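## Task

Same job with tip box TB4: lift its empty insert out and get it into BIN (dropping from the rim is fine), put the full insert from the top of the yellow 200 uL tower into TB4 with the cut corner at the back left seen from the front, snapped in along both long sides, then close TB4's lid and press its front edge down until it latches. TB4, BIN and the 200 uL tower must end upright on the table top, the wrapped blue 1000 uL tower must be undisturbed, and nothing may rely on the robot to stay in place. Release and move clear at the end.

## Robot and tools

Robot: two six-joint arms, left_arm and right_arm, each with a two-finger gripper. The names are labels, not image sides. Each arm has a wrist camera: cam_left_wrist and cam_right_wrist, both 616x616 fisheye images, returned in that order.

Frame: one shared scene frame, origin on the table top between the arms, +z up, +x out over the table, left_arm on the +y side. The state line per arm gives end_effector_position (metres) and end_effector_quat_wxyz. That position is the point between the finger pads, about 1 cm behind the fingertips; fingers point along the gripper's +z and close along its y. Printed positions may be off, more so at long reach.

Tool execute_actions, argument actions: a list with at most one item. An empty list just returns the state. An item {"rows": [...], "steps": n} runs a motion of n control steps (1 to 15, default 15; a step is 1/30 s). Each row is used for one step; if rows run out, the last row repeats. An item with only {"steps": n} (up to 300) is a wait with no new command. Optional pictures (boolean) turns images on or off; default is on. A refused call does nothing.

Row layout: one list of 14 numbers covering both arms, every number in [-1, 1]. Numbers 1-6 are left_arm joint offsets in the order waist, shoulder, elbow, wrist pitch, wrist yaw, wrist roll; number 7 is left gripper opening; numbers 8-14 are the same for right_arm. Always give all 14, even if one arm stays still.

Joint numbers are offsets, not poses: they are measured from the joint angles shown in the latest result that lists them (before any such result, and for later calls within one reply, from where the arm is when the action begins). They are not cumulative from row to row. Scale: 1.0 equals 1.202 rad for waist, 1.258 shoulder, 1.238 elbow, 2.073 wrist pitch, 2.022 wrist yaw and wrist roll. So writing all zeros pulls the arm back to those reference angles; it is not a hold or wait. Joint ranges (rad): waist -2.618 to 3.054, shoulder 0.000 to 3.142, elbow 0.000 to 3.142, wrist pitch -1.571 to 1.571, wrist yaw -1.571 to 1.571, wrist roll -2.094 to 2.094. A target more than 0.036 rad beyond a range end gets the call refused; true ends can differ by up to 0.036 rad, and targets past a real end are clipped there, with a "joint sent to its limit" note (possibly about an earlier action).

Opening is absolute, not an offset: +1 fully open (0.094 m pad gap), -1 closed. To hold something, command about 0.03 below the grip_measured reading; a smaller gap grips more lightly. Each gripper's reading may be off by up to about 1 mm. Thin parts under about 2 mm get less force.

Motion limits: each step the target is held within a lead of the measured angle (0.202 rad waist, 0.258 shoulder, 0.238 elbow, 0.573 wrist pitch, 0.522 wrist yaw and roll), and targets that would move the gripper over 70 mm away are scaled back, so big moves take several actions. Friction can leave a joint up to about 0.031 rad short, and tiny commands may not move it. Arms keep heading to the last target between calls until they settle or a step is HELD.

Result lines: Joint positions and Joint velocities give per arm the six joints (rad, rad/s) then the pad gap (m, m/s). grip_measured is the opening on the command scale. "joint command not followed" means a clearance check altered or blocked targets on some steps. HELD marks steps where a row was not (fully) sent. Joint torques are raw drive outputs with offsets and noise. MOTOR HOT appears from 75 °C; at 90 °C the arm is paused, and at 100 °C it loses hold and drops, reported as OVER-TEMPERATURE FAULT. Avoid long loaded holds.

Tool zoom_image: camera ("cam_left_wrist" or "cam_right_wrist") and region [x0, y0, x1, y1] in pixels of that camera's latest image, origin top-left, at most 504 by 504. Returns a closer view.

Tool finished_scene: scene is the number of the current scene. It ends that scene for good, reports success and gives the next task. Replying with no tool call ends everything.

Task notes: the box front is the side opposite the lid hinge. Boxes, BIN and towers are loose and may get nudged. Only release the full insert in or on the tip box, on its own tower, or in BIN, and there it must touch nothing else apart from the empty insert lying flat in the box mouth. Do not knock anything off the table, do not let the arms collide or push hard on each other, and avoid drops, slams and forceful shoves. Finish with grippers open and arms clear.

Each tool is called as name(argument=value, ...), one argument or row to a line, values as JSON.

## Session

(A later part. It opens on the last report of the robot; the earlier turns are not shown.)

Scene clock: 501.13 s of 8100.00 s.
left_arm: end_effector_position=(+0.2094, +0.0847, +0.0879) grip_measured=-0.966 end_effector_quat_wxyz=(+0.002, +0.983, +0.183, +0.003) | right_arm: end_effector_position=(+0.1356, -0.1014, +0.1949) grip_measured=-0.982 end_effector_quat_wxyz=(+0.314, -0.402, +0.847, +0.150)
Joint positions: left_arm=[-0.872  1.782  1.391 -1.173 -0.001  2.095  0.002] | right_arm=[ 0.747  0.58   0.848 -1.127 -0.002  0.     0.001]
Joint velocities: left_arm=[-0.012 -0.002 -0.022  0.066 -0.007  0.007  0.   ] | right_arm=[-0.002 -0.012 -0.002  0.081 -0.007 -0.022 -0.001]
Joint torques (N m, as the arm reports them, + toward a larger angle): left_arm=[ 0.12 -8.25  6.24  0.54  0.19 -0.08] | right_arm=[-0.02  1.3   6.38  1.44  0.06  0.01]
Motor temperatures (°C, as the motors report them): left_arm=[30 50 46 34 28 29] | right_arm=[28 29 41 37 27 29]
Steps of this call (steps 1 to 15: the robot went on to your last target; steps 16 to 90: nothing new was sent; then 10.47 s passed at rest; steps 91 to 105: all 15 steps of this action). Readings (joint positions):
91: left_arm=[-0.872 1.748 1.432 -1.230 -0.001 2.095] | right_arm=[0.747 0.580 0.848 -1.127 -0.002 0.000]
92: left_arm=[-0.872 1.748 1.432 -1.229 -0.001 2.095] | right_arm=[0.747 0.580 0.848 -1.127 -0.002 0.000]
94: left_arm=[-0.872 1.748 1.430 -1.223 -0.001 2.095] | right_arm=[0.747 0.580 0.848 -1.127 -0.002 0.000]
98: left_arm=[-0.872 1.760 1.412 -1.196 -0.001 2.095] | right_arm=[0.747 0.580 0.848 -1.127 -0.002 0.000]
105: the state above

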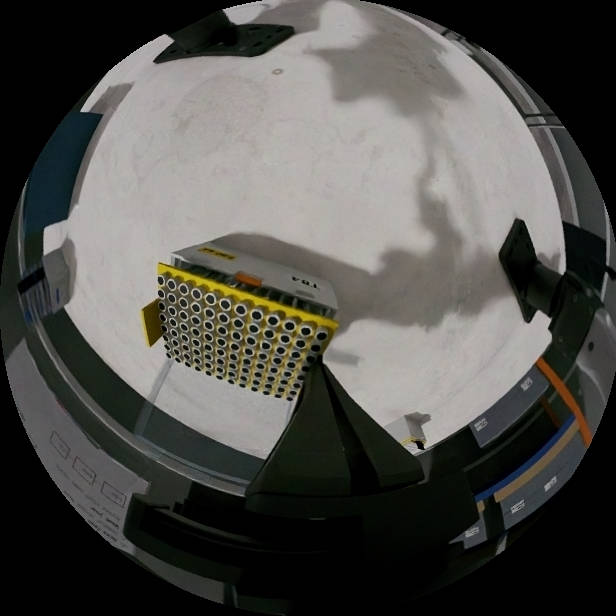

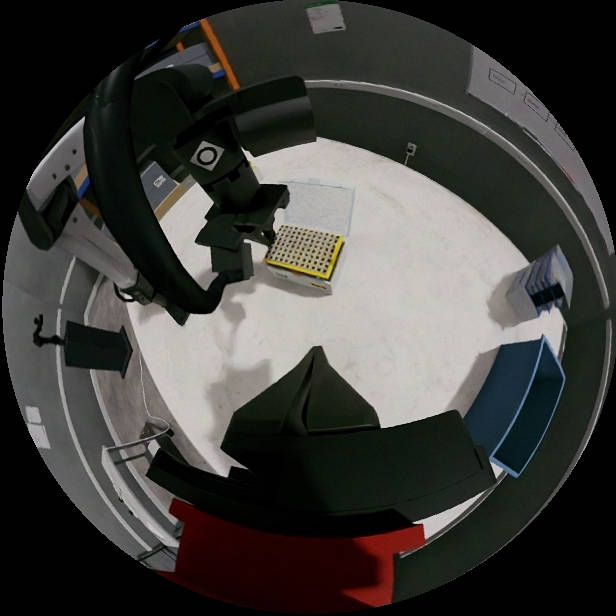

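execute_actions(
  actions=[
    {"rows":[[0,0.005,-0.012,0.012,0,0,-1,0,0,0,0,0,0,-1],[0,0.008,-0.017,0.016,0,0,-1,0,0,0,0,0,0,-1],[0,0.01,-0.022,0.02,0,0,-1,0,0,0,0,0,0,-1],[0,0.012,-0.027,0.024,0,0,-1,0,0,0,0,0,0,-1],[0,0.012,-0.032,0.028,0,0,-1,0,0,0,0,0,0,-1],[0,0.012,-0.037,0.031,0,0,-1,0,0,0,0,0,0,-1],[0,0.012,-0.04,0.033,0,0,-1,0,0,0,0,0,0,-1]],"steps":15},
  ],
  pictures=false,
)

execute_actions(
  actions=[
    {"steps":10},
  ],
)

zoom_image(
  camera="cam_left_wrist",
  region=[120, 200, 380, 440],
)

zoom_image(
  camera="cam_right_wrist",
  region=[240, 190, 370, 310],
)

Scene clock: 511.77 s of 8100.00 s.
left_arm: end_effector_position=(+0.2116, +0.0829, +0.0796) grip_measured=-0.966 end_effector_quat_wxyz=(+0.009, +0.983, +0.183, +0.008) | right_arm: end_effector_position=(+0.1356, -0.1014, +0.1949) grip_measured=-0.982 end_effector_quat_wxyz=(+0.314, -0.402, +0.847, +0.150)
Joint positions: left_arm=[-0.872  1.782  1.357 -1.122 -0.001  2.095  0.002] | right_arm=[ 0.747  0.58   0.848 -1.127 -0.002  0.     0.001]
Joint velocities: left_arm=[ 0.012 -0.017  0.012  0.125 -0.037  0.022  0.   ] | right_arm=[-0.012  0.002  0.007 -0.051  0.051  0.022 -0.   ]
Joint torques (N m, as the arm reports them, + toward a larger angle): left_arm=[ 0.12 -7.83  6.12  0.54  0.19 -0.08] | right_arm=[0.02 1.36 6.44 1.44 0.06 0.02]
Motor temperatures (°C, as the motors report them): left_arm=[30 50 46 34 28 29] | right_arm=[28 29 41 37 27 29]
Steps of this call (steps 1 to 15: the robot went on to your last target; steps 16 to 90: nothing new was sent; then 7.13 s passed at rest; steps 91 to 105: all 15 steps of this action). Readings (joint positions):
91: left_arm=[-0.872 1.782 1.391 -1.165 -0.001 2.095] | right_arm=[0.747 0.580 0.848 -1.127 -0.002 0.000]
92: left_arm=[-0.872 1.782 1.391 -1.164 -0.001 2.095] | right_arm=[0.747 0.580 0.848 -1.127 -0.002 0.000]
94: left_arm=[-0.872 1.782 1.386 -1.155 -0.001 2.095] | right_arm=[0.747 0.580 0.848 -1.127 -0.002 0.000]
98: left_arm=[-0.872 1.782 1.364 -1.134 -0.001 2.095] | right_arm=[0.747 0.580 0.848 -1.127 -0.002 0.000]
105: the state above

Scene clock: 512.10 s of 8100.00 s.
left_arm: end_effector_position=(+0.2123, +0.0823, +0.0796) grip_measured=-0.966 end_effector_quat_wxyz=(+0.010, +0.983, +0.183, +0.009) | right_arm: end_effector_position=(+0.1356, -0.1014, +0.1949) grip_measured=-0.982 end_effector_quat_wxyz=(+0.314, -0.402, +0.847, +0.150)
Joint positions: left_arm=[-0.872  1.782  1.357 -1.118 -0.001  2.095  0.002] | right_arm=[ 0.747  0.58   0.848 -1.127 -0.002  0.     0.001]
Joint velocities: left_arm=[-0.007 -0.012  0.002  0.066  0.066  0.007 -0.002] | right_arm=[ 0.002  0.002  0.002 -0.007  0.007 -0.051  0.   ]
Joint torques (N m, as the arm reports them, + toward a larger angle): left_arm=[ 0.13 -7.89  6.07  0.56  0.21 -0.09] | right_arm=[-0.02  1.29  6.42  1.45  0.07  0.02]
Motor temperatures (°C, as the motors report them): left_arm=[30 50 46 34 28 29] | right_arm=[28 29 41 37 27 29]
Steps of this call (steps 1 to 10: the robot went on to your last target). Readings (joint positions):
1: left_arm=[-0.872 1.782 1.357 -1.121 -0.001 2.095] | right_arm=[0.747 0.580 0.848 -1.127 -0.002 0.000]
2: left_arm=[-0.872 1.782 1.357 -1.121 -0.001 2.095] | right_arm=[0.747 0.580 0.848 -1.127 -0.002 0.000]
4: left_arm=[-0.872 1.782 1.357 -1.120 -0.001 2.095] | right_arm=[0.747 0.580 0.848 -1.127 -0.002 0.000]
8: left_arm=[-0.872 1.782 1.357 -1.119 -0.001 2.095] | right_arm=[0.747 0.580 0.848 -1.127 -0.002 0.000]
10: the state above

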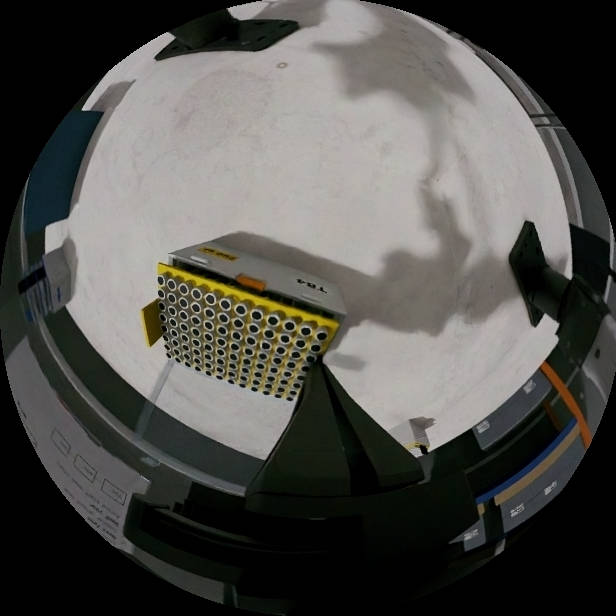

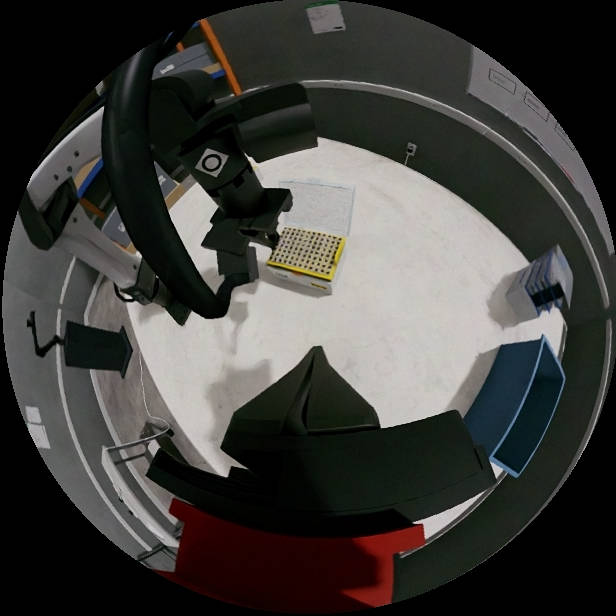

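Region (120, 200, 380, 440) of cam_left_wrist's 616x616 image, scaled by 1.938, with more detail than that image has; it fills the top 465 rows of this view, and the rest is white.

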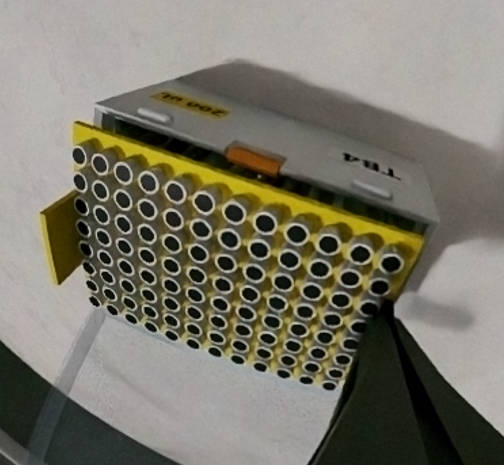

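Region (240, 190, 370, 310) of cam_right_wrist's 616x616 image, scaled by 3.877, with more detail than that image has; it fills the top 465 rows of this view, and the rest is white.

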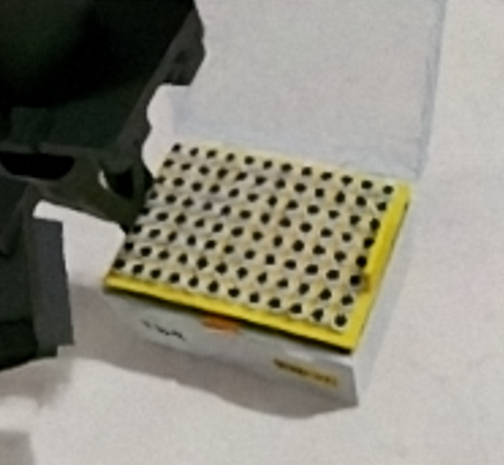

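execute_actions(
  actions=[
    {"rows":[[0,0.01,-0.012,0.008,0,0,-1,0,0,0,0,0,0,-1],[0,0.01,-0.017,0.01,0,0,-1,0,0,0,0,0,0,-1],[0,0.01,-0.022,0.012,0,0,-1,0,0,0,0,0,0,-1],[0,0.01,-0.027,0.014,0,0,-1,0,0,0,0,0,0,-1],[0,0.01,-0.032,0.016,0,0,-1,0,0,0,0,0,0,-1],[0,0.01,-0.036,0.017,0,0,-1,0,0,0,0,0,0,-1]],"steps":15},
  ],
  pictures=false,
)

execute_actions(
  actions=[
    {"steps":8},
  ],
)

zoom_image(
  camera="cam_left_wrist",
  region=[120, 200, 380, 440],
)

zoom_image(
  camera="cam_right_wrist",
  region=[240, 190, 370, 310],
)

Scene clock: 522.57 s of 8100.00 s.
left_arm: end_effector_position=(+0.2099, +0.0843, +0.0727) grip_measured=-0.966 end_effector_quat_wxyz=(+0.008, +0.983, +0.183, +0.007) | right_arm: end_effector_position=(+0.1356, -0.1014, +0.1949) grip_measured=-0.982 end_effector_quat_wxyz=(+0.314, -0.402, +0.847, +0.150)
Joint positions: left_arm=[-0.872  1.782  1.33  -1.098 -0.001  2.095  0.002] | right_arm=[ 0.747  0.58   0.848 -1.127 -0.002  0.     0.001]
Joint velocities: left_arm=[-0.012 -0.002 -0.007  0.066  0.037 -0.007 -0.   ] | right_arm=[-0.022 -0.007  0.032  0.022  0.007  0.022 -0.   ]
Joint torques (N m, as the arm reports them, + toward a larger angle): left_arm=[ 0.14 -8.09  5.89  0.55  0.19 -0.08] | right_arm=[0.01 1.34 6.41 1.44 0.07 0.02]
Motor temperatures (°C, as the motors report them): left_arm=[30 50 45 34 28 29] | right_arm=[28 29 41 37 27 29]
Steps of this call (steps 1 to 15: the robot went on to your last target; steps 16 to 90: nothing new was sent; then 6.97 s passed at rest; steps 91 to 105: all 15 steps of this action). Readings (joint positions):
91: left_arm=[-0.872 1.782 1.357 -1.118 -0.001 2.095] | right_arm=[0.747 0.580 0.848 -1.127 -0.002 0.000]
92: left_arm=[-0.872 1.782 1.357 -1.117 -0.001 2.095] | right_arm=[0.747 0.580 0.848 -1.127 -0.002 0.000]
94: left_arm=[-0.872 1.782 1.353 -1.112 -0.001 2.095] | right_arm=[0.747 0.580 0.848 -1.127 -0.002 0.000]
98: left_arm=[-0.872 1.782 1.333 -1.102 -0.001 2.095] | right_arm=[0.747 0.580 0.848 -1.127 -0.002 0.000]
105: the state above

Scene clock: 522.83 s of 8100.00 s.
left_arm: end_effector_position=(+0.2101, +0.0841, +0.0727) grip_measured=-0.966 end_effector_quat_wxyz=(+0.008, +0.983, +0.183, +0.007) | right_arm: end_effector_position=(+0.1356, -0.1014, +0.1949) grip_measured=-0.982 end_effector_quat_wxyz=(+0.314, -0.402, +0.847, +0.150)
Joint positions: left_arm=[-0.872  1.782  1.33  -1.097 -0.001  2.095  0.002] | right_arm=[ 0.747  0.58   0.848 -1.127 -0.002  0.     0.001]
Joint velocities: left_arm=[ 0.007  0.002 -0.002 -0.037  0.051 -0.022 -0.001] | right_arm=[-0.007  0.017  0.002 -0.037 -0.007 -0.037  0.001]
Joint torques (N m, as the arm reports them, + toward a larger angle): left_arm=[ 0.12 -8.05  5.96  0.56  0.2  -0.07] | right_arm=[-0.02  1.29  6.42  1.45  0.07  0.03]
Motor temperatures (°C, as the motors report them): left_arm=[30 50 45 34 28 29] | right_arm=[28 29 41 37 27 29]
Steps of this call (steps 1 to 8: the robot went on to your last target). Readings (joint positions):
1: left_arm=[-0.872 1.782 1.330 -1.097 -0.001 2.095] | right_arm=[0.747 0.580 0.848 -1.127 -0.002 0.000]
2: left_arm=[-0.872 1.782 1.330 -1.097 -0.001 2.095] | right_arm=[0.747 0.580 0.848 -1.127 -0.002 0.000]
4: left_arm=[-0.872 1.782 1.330 -1.097 -0.001 2.095] | right_arm=[0.747 0.580 0.848 -1.127 -0.002 0.000]
8: the state above

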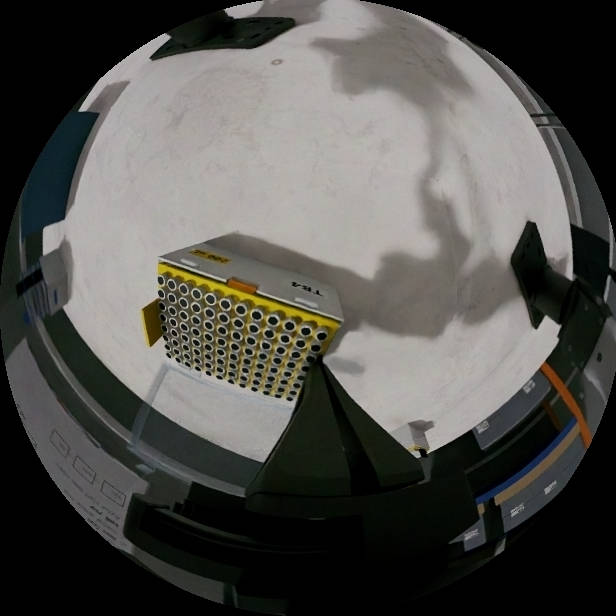

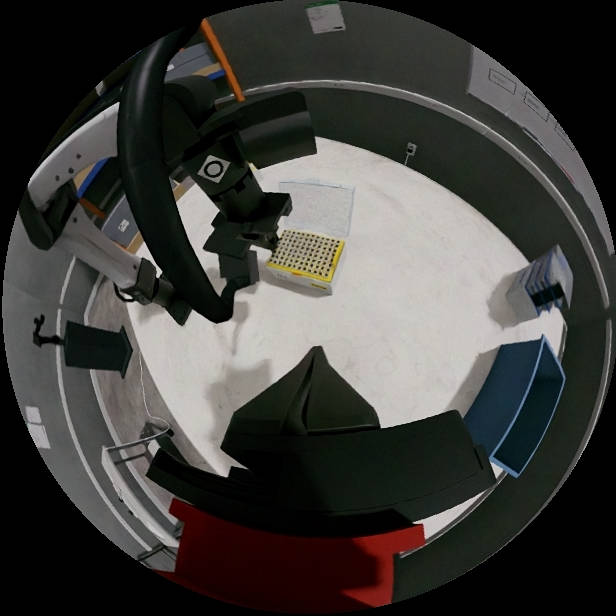

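Region (120, 200, 380, 440) of cam_left_wrist's 616x616 image, scaled by 1.938, with more detail than that image has; it fills the top 465 rows of this view, and the rest is white.

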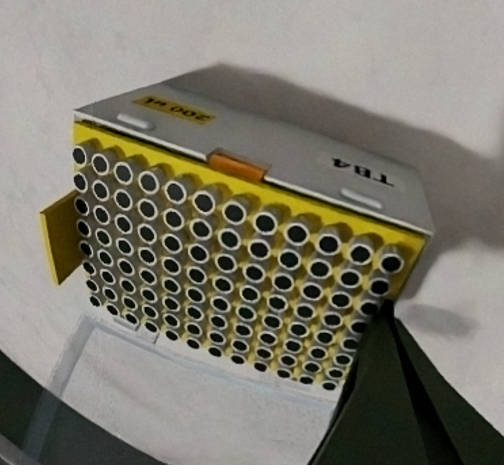

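Region (240, 190, 370, 310) of cam_right_wrist's 616x616 image, scaled by 3.877, with more detail than that image has; it fills the top 465 rows of this view, and the rest is white.

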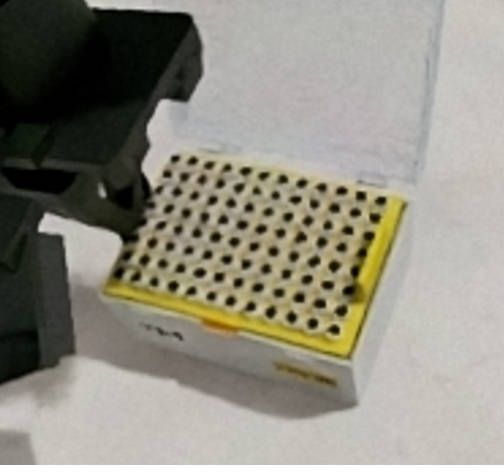

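execute_actions(
  actions=[],
)

Scene clock: 546.77 s of 8100.00 s.
left_arm: end_effector_position=(+0.2101, +0.0841, +0.0727) grip_measured=-0.966 end_effector_quat_wxyz=(+0.008, +0.983, +0.183, +0.007) | right_arm: end_effector_position=(+0.1356, -0.1014, +0.1949) grip_measured=-0.982 end_effector_quat_wxyz=(+0.314, -0.402, +0.847, +0.150)
Joint positions: left_arm=[-0.872  1.782  1.33  -1.097 -0.001  2.095  0.002] | right_arm=[ 0.747  0.58   0.848 -1.127 -0.002  0.     0.001]
Joint velocities: left_arm=[-0.007 -0.012 -0.007  0.051  0.066 -0.037  0.001] | right_arm=[-0.007 -0.002 -0.012  0.051 -0.022 -0.11   0.   ]
Joint torques (N m, as the arm reports them, + toward a larger angle): left_arm=[ 0.12 -8.05  5.96  0.56  0.18 -0.07] | right_arm=[0.02 1.32 6.42 1.43 0.06 0.02]
Motor temperatures (°C, as the motors report them): left_arm=[30 50 45 34 28 29] | right_arm=[28 29 41 37 27 29]
Steps of this call (steps 1 to 15: the robot went on to your last target; steps 16 to 90: nothing new was sent; then 20.93 s passed at rest). Readings (joint positions):
1: left_arm=[-0.872 1.782 1.330 -1.097 -0.001 2.095] | right_arm=[0.747 0.580 0.848 -1.127 -0.002 0.000]
2: left_arm=[-0.872 1.782 1.330 -1.097 -0.001 2.095] | right_arm=[0.747 0.580 0.848 -1.127 -0.002 0.000]
4: left_arm=[-0.872 1.782 1.330 -1.097 -0.001 2.095] | right_arm=[0.747 0.580 0.848 -1.127 -0.002 0.000]
8: left_arm=[-0.872 1.782 1.330 -1.097 -0.001 2.095] | right_arm=[0.747 0.580 0.848 -1.127 -0.002 0.000]
90: the state above
All arms were judged still, so your last target was given up. Only a new action makes them travel on or press farther. Fingers that are still opening or closing keep moving.

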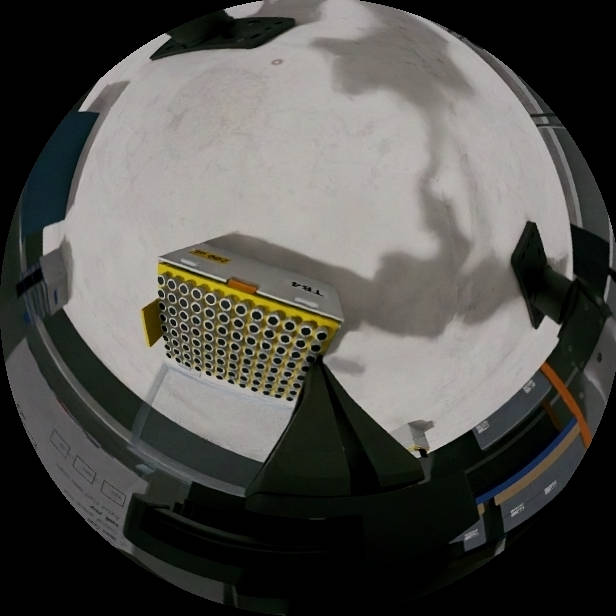

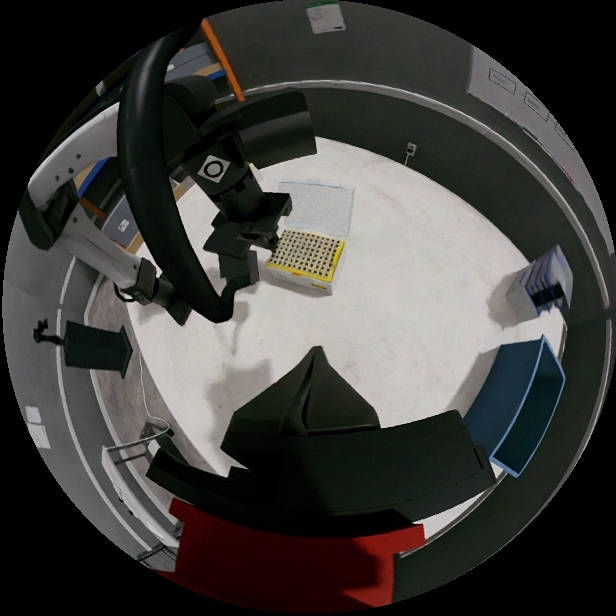

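execute_actions(
  actions=[
    {"rows":[[0,0,-0.025,0.015,0,0,-1,0,0,0,0,0,0,-1]],"steps":15},
  ],
)

zoom_image(
  camera="cam_right_wrist",
  region=[240, 190, 370, 310],
)

Scene clock: 550.97 s of 8100.00 s.
left_arm: end_effector_position=(+0.2115, +0.0830, +0.0705) grip_measured=-0.966 end_effector_quat_wxyz=(+0.012, +0.983, +0.183, +0.011) | right_arm: end_effector_position=(+0.1356, -0.1014, +0.1949) grip_measured=-0.982 end_effector_quat_wxyz=(+0.314, -0.402, +0.847, +0.150)
Joint positions: left_arm=[-0.872  1.782  1.32  -1.078 -0.001  2.095  0.002] | right_arm=[ 0.747  0.58   0.848 -1.127 -0.002  0.     0.001]
Joint velocities: left_arm=[ 0.022  0.012 -0.002 -0.007  0.022 -0.051  0.001] | right_arm=[-0.012 -0.012 -0.012 -0.051  0.022 -0.066  0.   ]
Joint torques (N m, as the arm reports them, + toward a larger angle): left_arm=[ 0.11 -9.19  5.51  0.55  0.19 -0.08] | right_arm=[0.03 1.33 6.41 1.44 0.06 0.02]
Motor temperatures (°C, as the motors report them): left_arm=[30 50 45 33 28 29] | right_arm=[28 29 41 37 27 29]
Steps of this call (steps 1 to 90: nothing new was sent; then 0.70 s passed at rest; steps 91 to 105: all 15 steps of this action). Readings (joint positions):
91: left_arm=[-0.872 1.782 1.328 -1.094 -0.001 2.095] | right_arm=[0.747 0.580 0.848 -1.127 -0.002 0.000]
92: left_arm=[-0.872 1.782 1.325 -1.090 -0.001 2.095] | right_arm=[0.747 0.580 0.848 -1.127 -0.002 0.000]
94: left_arm=[-0.872 1.782 1.320 -1.085 -0.001 2.095] | right_arm=[0.747 0.580 0.848 -1.127 -0.002 0.000]
98: left_arm=[-0.872 1.782 1.320 -1.079 -0.001 2.095] | right_arm=[0.747 0.580 0.848 -1.127 -0.002 0.000]
105: the state above

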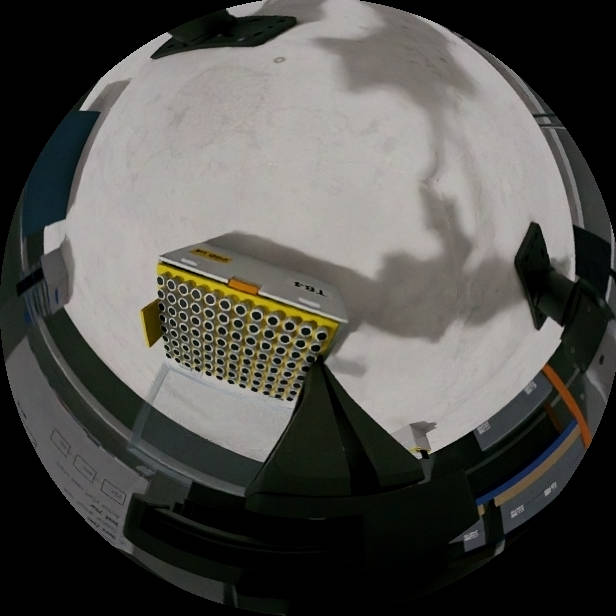

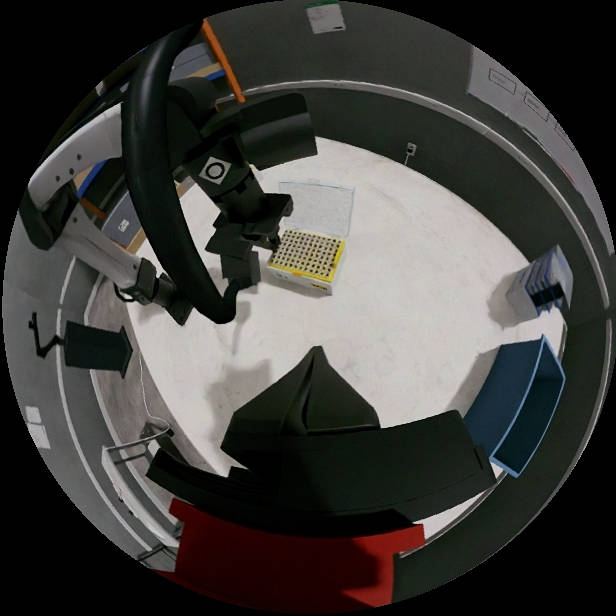

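Region (240, 190, 370, 310) of cam_right_wrist's 616x616 image, scaled by 3.877, with more detail than that image has; it fills the top 465 rows of this view, and the rest is white.

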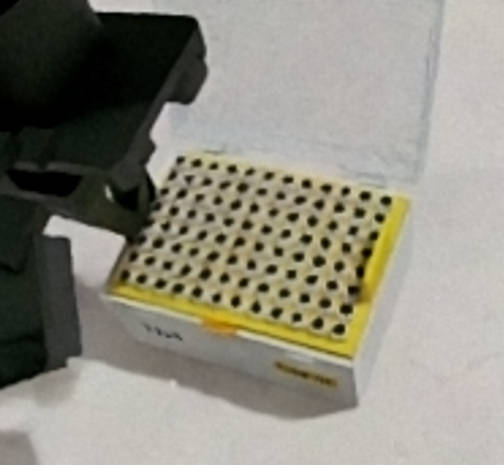

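Release.

execute_actions(
  actions=[
    {"rows":[[0,0,0,0,0,0,-0.82,0,0,0,0,0,0,-1]],"steps":12},
  ],
  pictures=false,
)

execute_actions(
  actions=[
    {"rows":[[0,-0.01,0.04,-0.03,0,0,-0.82,0,0,0,0,0,0,-1],[0,-0.01,0.06,-0.045,0,0,-0.82,0,0,0,0,0,0,-1],[0,-0.015,0.08,-0.058,0,0,-0.82,0,0,0,0,0,0,-1],[0,-0.02,0.1,-0.072,0,0,-0.82,0,0,0,0,0,0,-1]],"steps":15},
  ],
)

zoom_image(
  camera="cam_right_wrist",
  region=[240, 190, 370, 310],
)

Scene clock: 557.87 s of 8100.00 s.
left_arm: end_effector_position=(+0.2115, +0.0830, +0.0705) grip_measured=-0.822 end_effector_quat_wxyz=(+0.012, +0.983, +0.183, +0.011) | right_arm: end_effector_position=(+0.1356, -0.1014, +0.1949) grip_measured=-0.982 end_effector_quat_wxyz=(+0.314, -0.402, +0.847, +0.150)
Joint positions: left_arm=[-0.872  1.782  1.32  -1.078 -0.001  2.095  0.008] | right_arm=[ 0.747  0.58   0.848 -1.127 -0.002  0.     0.001]
Joint velocities: left_arm=[-0.012 -0.007  0.002 -0.022 -0.125 -0.037  0.   ] | right_arm=[-0.002 -0.007  0.002 -0.081 -0.022 -0.037 -0.001]
Joint torques (N m, as the arm reports them, + toward a larger angle): left_arm=[ 0.17 -9.17  7.41  0.42  0.19 -0.08] | right_arm=[0.   1.33 6.42 1.45 0.06 0.01]
Motor temperatures (°C, as the motors report them): left_arm=[30 51 44 33 28 29] | right_arm=[28 29 41 37 27 29]
Steps of this call (steps 1 to 15: the robot went on to your last target; steps 16 to 90: nothing new was sent; then 3.50 s passed at rest; steps 91 to 102: all 12 steps of this action). Readings (joint positions):
91: left_arm=[-0.872 1.782 1.320 -1.078 -0.001 2.095] | right_arm=[0.747 0.580 0.848 -1.127 -0.002 0.000]
92: left_arm=[-0.872 1.782 1.320 -1.078 -0.001 2.095] | right_arm=[0.747 0.580 0.848 -1.127 -0.002 0.000]
94: left_arm=[-0.872 1.782 1.320 -1.078 -0.001 2.095] | right_arm=[0.747 0.580 0.848 -1.127 -0.002 0.000]
98: left_arm=[-0.872 1.782 1.320 -1.078 -0.001 2.095] | right_arm=[0.747 0.580 0.848 -1.127 -0.002 0.000]
102: the state above

Scene clock: 558.37 s of 8100.00 s.
left_arm: end_effector_position=(+0.2127, +0.0820, +0.1057) grip_measured=-0.822 end_effector_quat_wxyz=(+0.014, +0.983, +0.183, +0.013) | right_arm: end_effector_position=(+0.1356, -0.1014, +0.1949) grip_measured=-0.982 end_effector_quat_wxyz=(+0.314, -0.402, +0.847, +0.150)
Joint positions: left_arm=[-0.872  1.761  1.436 -1.207 -0.001  2.095  0.008] | right_arm=[ 0.747  0.58   0.848 -1.127 -0.002  0.     0.001]
Joint velocities: left_arm=[ 0.002  0.012 -0.002 -0.037  0.022 -0.022 -0.   ] | right_arm=[-0.002 -0.032 -0.002  0.007 -0.037  0.007 -0.   ]
Joint torques (N m, as the arm reports them, + toward a larger angle): left_arm=[ 0.11 -9.51  8.3   0.33  0.19 -0.08] | right_arm=[0.   1.29 6.43 1.44 0.06 0.03]
Motor temperatures (°C, as the motors report them): left_arm=[30 51 45 33 28 29] | right_arm=[28 29 41 37 27 29]
Steps of this call (steps 1 to 15: all 15 steps of this action). Readings (joint positions):
1: left_arm=[-0.872 1.782 1.325 -1.085 -0.001 2.095] | right_arm=[0.747 0.580 0.848 -1.127 -0.002 0.000]
2: left_arm=[-0.872 1.782 1.337 -1.101 -0.001 2.095] | right_arm=[0.747 0.580 0.848 -1.127 -0.002 0.000]
4: left_arm=[-0.872 1.782 1.380 -1.141 -0.001 2.095] | right_arm=[0.747 0.580 0.848 -1.127 -0.002 0.000]
8: left_arm=[-0.872 1.764 1.433 -1.176 -0.001 2.095] | right_arm=[0.747 0.580 0.848 -1.127 -0.002 0.000]
15: the state above

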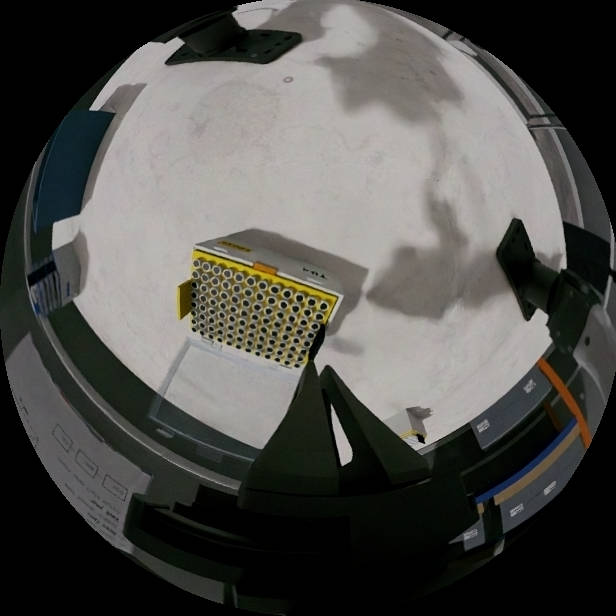

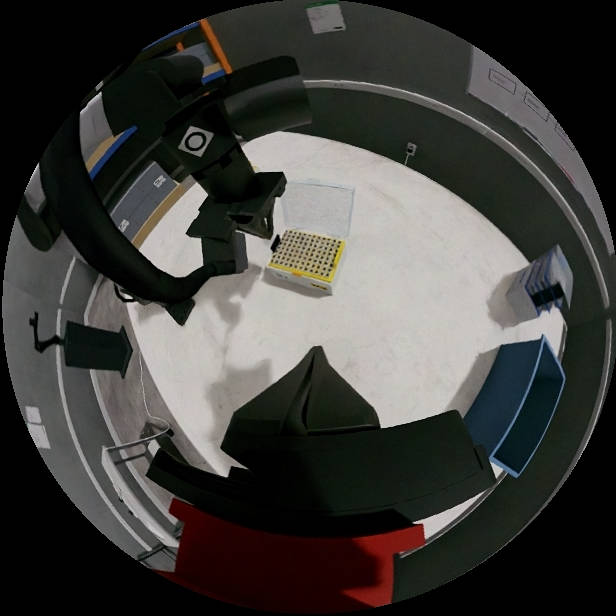

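Region (240, 190, 370, 310) of cam_right_wrist's 616x616 image, scaled by 3.877, with more detail than that image has; it fills the top 465 rows of this view, and the rest is white.

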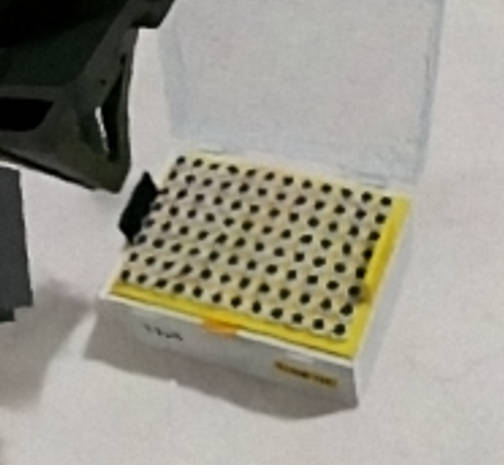

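zoom_image(
  camera="cam_left_wrist",
  region=[150, 220, 370, 400],
)

Region (150, 220, 370, 400) of cam_left_wrist's 616x616 image, scaled by 2.291, with more detail than that image has; it fills the top 412 rows of this view, and the rest is white.

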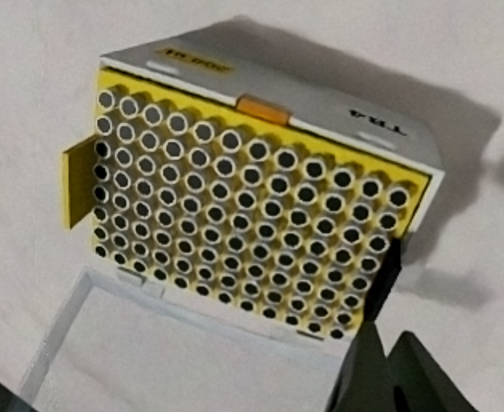

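execute_actions(
  actions=[
    {"rows":[[-0.015,0.03,0.045,-0.01,0,-0.01,-1,0,0,0,0,0,0,-1],[-0.025,0.06,0.08,-0.015,0,-0.015,-1,0,0,0,0,0,0,-1],[-0.035,0.09,0.115,-0.02,0,-0.02,-1,0,0,0,0,0,0,-1],[-0.045,0.12,0.15,-0.026,0,-0.026,-1,0,0,0,0,0,0,-1],[-0.055,0.145,0.18,-0.031,0,-0.032,-1,0,0,0,0,0,0,-1],[-0.065,0.17,0.205,-0.036,0,-0.038,-1,0,0,0,0,0,0,-1],[-0.074,0.19,0.225,-0.042,0,-0.045,-1,0,0,0,0,0,0,-1]],"steps":15},
  ],
  pictures=false,
)

execute_actions(
  actions=[
    {"steps":12},
  ],
)

zoom_image(
  camera="cam_right_wrist",
  region=[220, 150, 380, 310],
)

Scene clock: 577.17 s of 8100.00 s.
left_arm: end_effector_position=(+0.2298, +0.0262, +0.0938) grip_measured=-0.984 end_effector_quat_wxyz=(+0.000, +0.984, +0.177, +0.001) | right_arm: end_effector_position=(+0.1356, -0.1014, +0.1949) grip_measured=-0.982 end_effector_quat_wxyz=(+0.314, -0.402, +0.847, +0.150)
Joint positions: left_arm=[-0.958  1.994  1.696 -1.272 -0.001  2.021  0.001] | right_arm=[ 0.747  0.58   0.848 -1.127 -0.002  0.     0.001]
Joint velocities: left_arm=[-0.002 -0.002  0.002 -0.095  0.037 -0.022 -0.   ] | right_arm=[ 0.002  0.002 -0.017 -0.007 -0.022 -0.022 -0.   ]
Joint torques (N m, as the arm reports them, + toward a larger angle): left_arm=[ -0.06 -10.83   9.1    0.22   0.18  -0.21] | right_arm=[0.02 1.34 6.41 1.43 0.07 0.02]
Motor temperatures (°C, as the motors report them): left_arm=[30 52 46 33 28 29] | right_arm=[28 29 41 38 27 29]
Steps of this call (steps 1 to 15: the robot went on to your last target; steps 16 to 90: nothing new was sent; then 15.30 s passed at rest; steps 91 to 105: all 15 steps of this action). Readings (joint positions):
91: left_arm=[-0.872 1.764 1.442 -1.220 -0.001 2.094] | right_arm=[0.747 0.580 0.848 -1.127 -0.002 0.000]
92: left_arm=[-0.875 1.775 1.462 -1.231 -0.001 2.091] | right_arm=[0.747 0.580 0.848 -1.127 -0.002 0.000]
94: left_arm=[-0.888 1.825 1.536 -1.247 -0.001 2.081] | right_arm=[0.747 0.580 0.848 -1.127 -0.002 0.000]
98: left_arm=[-0.936 1.950 1.682 -1.252 -0.001 2.047] | right_arm=[0.747 0.580 0.848 -1.127 -0.002 0.000]
105: the state above

Scene clock: 577.57 s of 8100.00 s.
left_arm: end_effector_position=(+0.2282, +0.0277, +0.0939) grip_measured=-0.984 end_effector_quat_wxyz=(-0.004, +0.984, +0.180, -0.002) | right_arm: end_effector_position=(+0.1356, -0.1014, +0.1949) grip_measured=-0.982 end_effector_quat_wxyz=(+0.314, -0.402, +0.847, +0.150)
Joint positions: left_arm=[-0.958  1.994  1.696 -1.281 -0.001  2.015  0.001] | right_arm=[ 0.747  0.58   0.848 -1.127 -0.002  0.     0.001]
Joint velocities: left_arm=[-0.002  0.007 -0.017 -0.007 -0.007 -0.037 -0.001] | right_arm=[-0.002 -0.002 -0.007  0.037 -0.051 -0.007  0.001]
Joint torques (N m, as the arm reports them, + toward a larger angle): left_arm=[  0.01 -10.83   9.02   0.21   0.18  -0.19] | right_arm=[-0.02  1.3   6.38  1.45  0.06  0.03]
Motor temperatures (°C, as the motors report them): left_arm=[30 52 46 33 28 29] | right_arm=[28 29 41 38 27 29]
Steps of this call (steps 1 to 12: the robot went on to your last target). Readings (joint positions):
1: left_arm=[-0.958 1.994 1.696 -1.274 -0.001 2.019] | right_arm=[0.747 0.580 0.848 -1.127 -0.002 0.000]
2: left_arm=[-0.958 1.994 1.696 -1.276 -0.001 2.018] | right_arm=[0.747 0.580 0.848 -1.127 -0.002 0.000]
4: left_arm=[-0.958 1.994 1.696 -1.278 -0.001 2.017] | right_arm=[0.747 0.580 0.848 -1.127 -0.002 0.000]
8: left_arm=[-0.958 1.994 1.696 -1.281 -0.001 2.015] | right_arm=[0.747 0.580 0.848 -1.127 -0.002 0.000]
12: the state above

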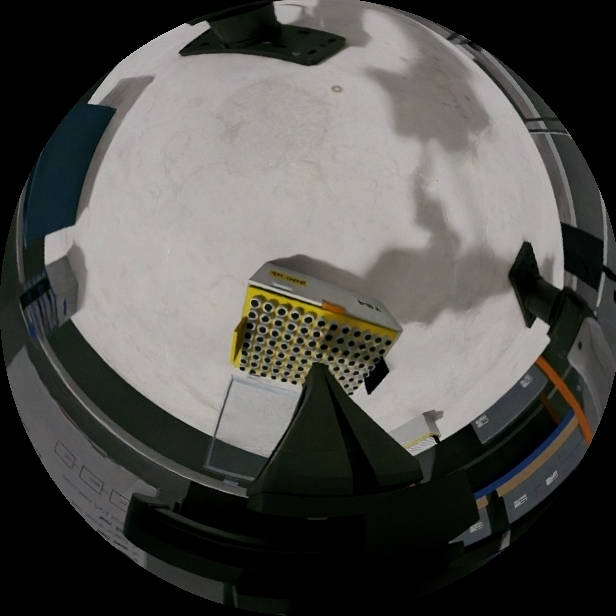

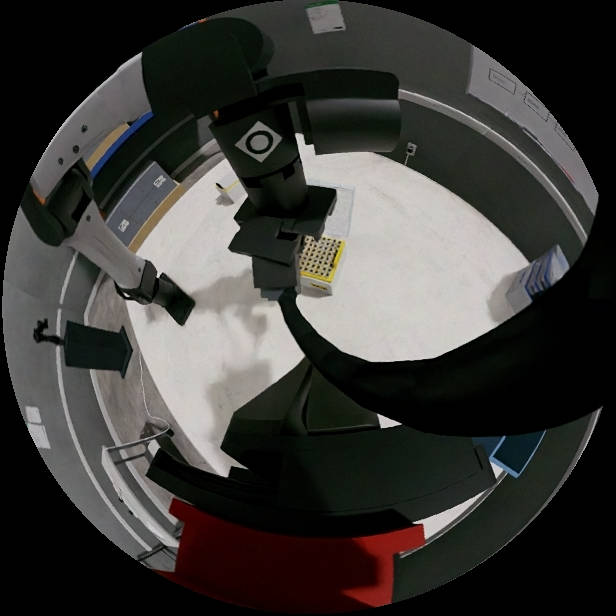

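Region (220, 150, 380, 310) of cam_right_wrist's 616x616 image, scaled by 3.150, with more detail than that image has.

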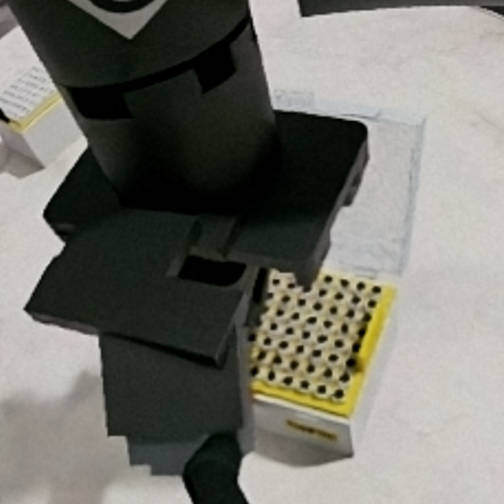

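execute_actions(
  actions=[
    {"rows":[[0,0,-0.025,0.02,0,0,-1,0,0,0,0,0,0,-1],[0,0,-0.04,0.03,0,0,-1,0,0,0,0,0,0,-1],[0,0,-0.055,0.04,0,0,-1,0,0,0,0,0,0,-1],[0,0,-0.065,0.047,0,0,-1,0,0,0,0,0,0,-1],[0,0,-0.075,0.05,0,0,-1,0,0,0,0,0,0,-1]],"steps":15},
  ],
)

Scene clock: 582.20 s of 8100.00 s.
left_arm: end_effector_position=(+0.2286, +0.0273, +0.0744) grip_measured=-0.984 end_effector_quat_wxyz=(+0.001, +0.984, +0.180, +0.001) | right_arm: end_effector_position=(+0.1356, -0.1014, +0.1949) grip_measured=-0.982 end_effector_quat_wxyz=(+0.314, -0.402, +0.847, +0.150)
Joint positions: left_arm=[-0.958  1.994  1.618 -1.194 -0.001  2.014  0.001] | right_arm=[ 0.747  0.58   0.848 -1.127 -0.002  0.     0.001]
Joint velocities: left_arm=[-0.002 -0.002  0.002  0.051  0.007 -0.007 -0.001] | right_arm=[-0.002  0.007  0.017  0.022  0.022 -0.066 -0.   ]
Joint torques (N m, as the arm reports them, + toward a larger angle): left_arm=[  0.08 -11.36   6.08   0.45   0.19  -0.07] | right_arm=[0.02 1.35 6.34 1.43 0.06 0.02]
Motor temperatures (°C, as the motors report them): left_arm=[30 53 46 33 28 29] | right_arm=[28 29 41 38 27 29]
Steps of this call (steps 1 to 15: the robot went on to your last target; steps 16 to 90: nothing new was sent; then 1.13 s passed at rest; steps 91 to 105: all 15 steps of this action). Readings (joint positions):
91: left_arm=[-0.958 1.994 1.694 -1.279 -0.001 2.014] | right_arm=[0.747 0.580 0.848 -1.127 -0.002 0.000]
92: left_arm=[-0.958 1.994 1.689 -1.269 -0.001 2.014] | right_arm=[0.747 0.580 0.848 -1.127 -0.002 0.000]
94: left_arm=[-0.958 1.994 1.665 -1.242 -0.001 2.014] | right_arm=[0.747 0.580 0.848 -1.127 -0.002 0.000]
98: left_arm=[-0.958 1.994 1.620 -1.214 -0.001 2.014] | right_arm=[0.747 0.580 0.848 -1.127 -0.002 0.000]
105: the state above

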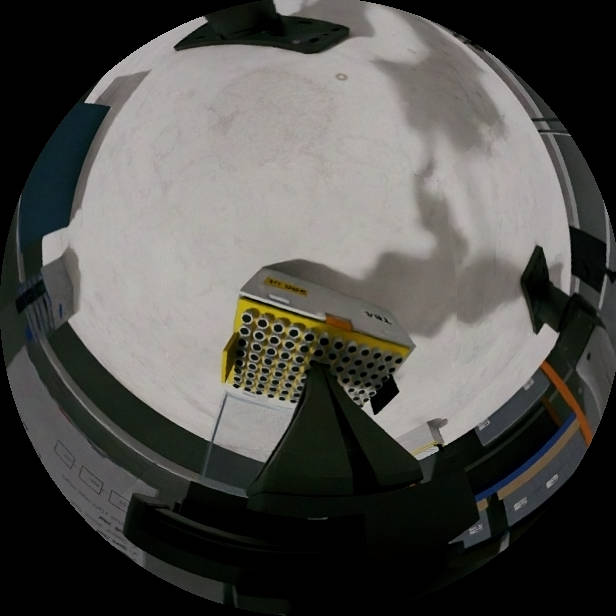

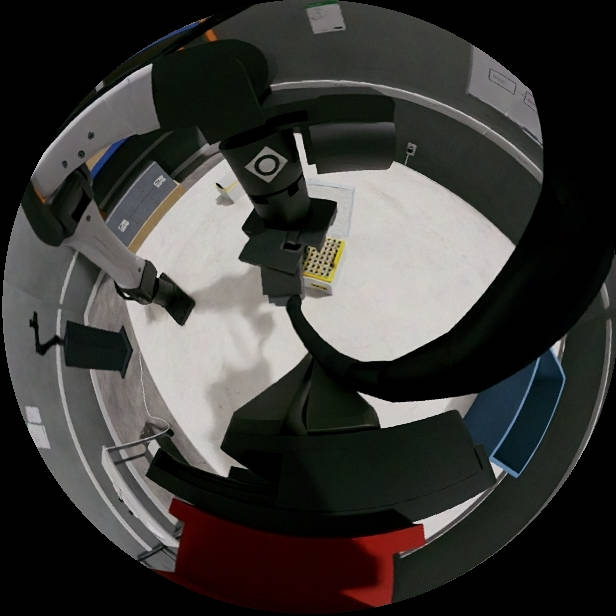

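Press gradually.

execute_actions(
  actions=[
    {"rows":[[0,0,-0.02,0.01,0,0,-1,0,0,0,0,0,0,-1],[0,0,-0.025,0.012,0,0,-1,0,0,0,0,0,0,-1],[0,0,-0.03,0.015,0,0,-1,0,0,0,0,0,0,-1],[0,0.01,-0.035,0.018,0,0,-1,0,0,0,0,0,0,-1],[0,0.015,-0.04,0.02,0,0,-1,0,0,0,0,0,0,-1],[0,0.02,-0.045,0.02,0,0,-1,0,0,0,0,0,0,-1],[0,0.025,-0.05,0.02,0,0,-1,0,0,0,0,0,0,-1],[0,0.03,-0.055,0.02,0,0,-1,0,0,0,0,0,0,-1],[0,0.03,-0.06,0.02,0,0,-1,0,0,0,0,0,0,-1]],"steps":15},
  ],
  pictures=false,
)

Scene clock: 589.33 s of 8100.00 s.
left_arm: end_effector_position=(+0.2269, +0.0289, +0.0654) grip_measured=-0.984 end_effector_quat_wxyz=(-0.002, +0.984, +0.180, -0.001) | right_arm: end_effector_position=(+0.1356, -0.1014, +0.1949) grip_measured=-0.982 end_effector_quat_wxyz=(+0.314, -0.402, +0.847, +0.150)
Joint positions: left_arm=[-0.958  1.996  1.586 -1.165 -0.001  2.014  0.001] | right_arm=[ 0.747  0.58   0.848 -1.127 -0.002  0.     0.001]
Joint velocities: left_arm=[-0.022  0.007 -0.012 -0.051 -0.022  0.022 -0.001] | right_arm=[ 0.017 -0.002  0.007  0.081 -0.022 -0.037  0.   ]
Joint torques (N m, as the arm reports them, + toward a larger angle): left_arm=[ 0.17 -8.19  3.71  0.5   0.2  -0.08] | right_arm=[-0.01  1.28  6.41  1.44  0.06  0.02]
Motor temperatures (°C, as the motors report them): left_arm=[30 54 46 33 28 29] | right_arm=[28 29 41 38 27 29]
Steps of this call (steps 1 to 15: the robot went on to your last target; steps 16 to 90: nothing new was sent; then 3.63 s passed at rest; steps 91 to 105: all 15 steps of this action). Readings (joint positions):
91: left_arm=[-0.958 1.994 1.618 -1.188 -0.001 2.014] | right_arm=[0.747 0.580 0.848 -1.127 -0.002 0.000]
92: left_arm=[-0.958 1.994 1.617 -1.186 -0.001 2.014] | right_arm=[0.747 0.580 0.848 -1.127 -0.002 0.000]
94: left_arm=[-0.958 1.994 1.608 -1.178 -0.001 2.014] | right_arm=[0.747 0.580 0.848 -1.127 -0.002 0.000]
98: left_arm=[-0.958 1.996 1.586 -1.166 -0.001 2.014] | right_arm=[0.747 0.580 0.848 -1.127 -0.002 0.000]
105: the state above

execute_actions(
  actions=[
    {"rows":[[0,0.03,-0.04,0.01,0,0,-1,0,0,0,0,0,0,-1],[0,0.035,-0.045,0.01,0,0,-1,0,0,0,0,0,0,-1],[0,0.04,-0.05,0.01,0,0,-1,0,0,0,0,0,0,-1],[0,0.045,-0.055,0.01,0,0,-1,0,0,0,0,0,0,-1],[0,0.05,-0.06,0.01,0,0,-1,0,0,0,0,0,0,-1],[0,0.055,-0.065,0.01,0,0,-1,0,0,0,0,0,0,-1],[0,0.06,-0.07,0.01,0,0,-1,0,0,0,0,0,0,-1]],"steps":15},
  ],
)

zoom_image(
  camera="cam_left_wrist",
  region=[200, 250, 430, 430],
)

Scene clock: 594.50 s of 8100.00 s.
left_arm: end_effector_position=(+0.2263, +0.0295, +0.0635) grip_measured=-0.984 end_effector_quat_wxyz=(-0.003, +0.984, +0.180, -0.002) | right_arm: end_effector_position=(+0.1356, -0.1014, +0.1949) grip_measured=-0.982 end_effector_quat_wxyz=(+0.314, -0.402, +0.847, +0.150)
Joint positions: left_arm=[-0.958  1.996  1.578 -1.16  -0.001  2.014  0.001] | right_arm=[ 0.747  0.58   0.848 -1.127 -0.002  0.     0.001]
Joint velocities: left_arm=[ 0.002 -0.002 -0.007  0.037 -0.022  0.037 -0.001] | right_arm=[-0.007 -0.022 -0.017 -0.051  0.022 -0.051 -0.   ]
Joint torques (N m, as the arm reports them, + toward a larger angle): left_arm=[ 0.15 -4.51  0.56  0.52  0.18 -0.08] | right_arm=[0.01 1.3  6.42 1.44 0.05 0.02]
Motor temperatures (°C, as the motors report them): left_arm=[30 54 45 33 28 29] | right_arm=[28 29 41 38 27 29]
Steps of this call (steps 1 to 15: the robot went on to your last target; steps 16 to 90: nothing new was sent; then 1.67 s passed at rest; steps 91 to 105: all 15 steps of this action). Readings (joint positions):
91: left_arm=[-0.958 1.996 1.585 -1.165 -0.001 2.014] | right_arm=[0.747 0.580 0.848 -1.127 -0.002 0.000]
92: left_arm=[-0.958 1.996 1.584 -1.164 -0.001 2.014] | right_arm=[0.747 0.580 0.848 -1.127 -0.002 0.000]
94: left_arm=[-0.958 1.996 1.582 -1.162 -0.001 2.014] | right_arm=[0.747 0.580 0.848 -1.127 -0.002 0.000]
98: left_arm=[-0.958 1.996 1.578 -1.160 -0.001 2.014] | right_arm=[0.747 0.580 0.848 -1.127 -0.002 0.000]
105: the state above

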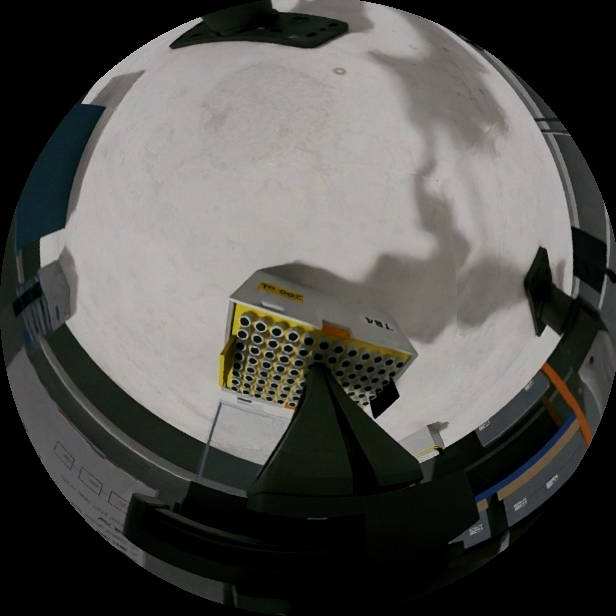

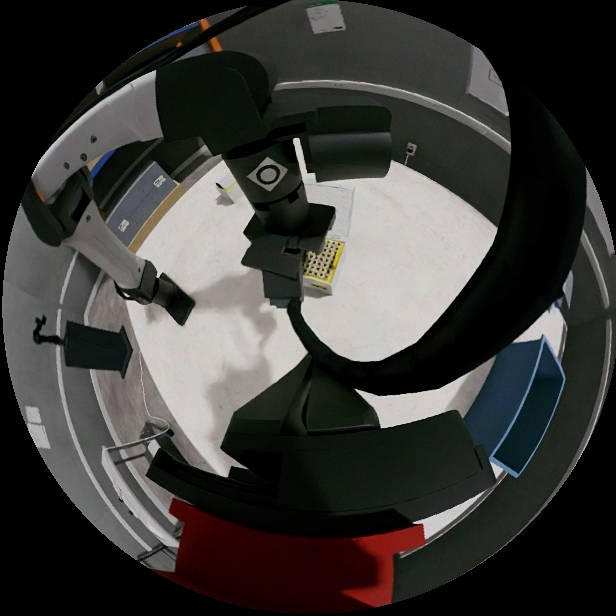

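Region (200, 250, 430, 430) of cam_left_wrist's 616x616 image, scaled by 2.191, with more detail than that image has; it fills the top 394 rows of this view, and the rest is white.

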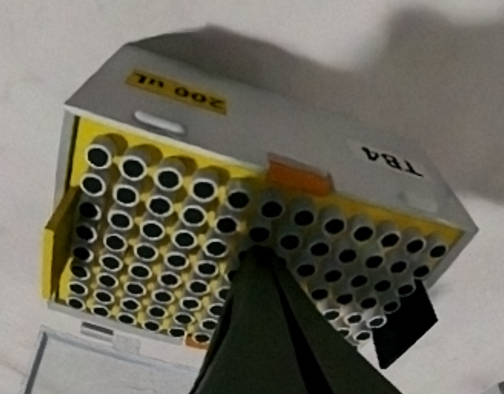

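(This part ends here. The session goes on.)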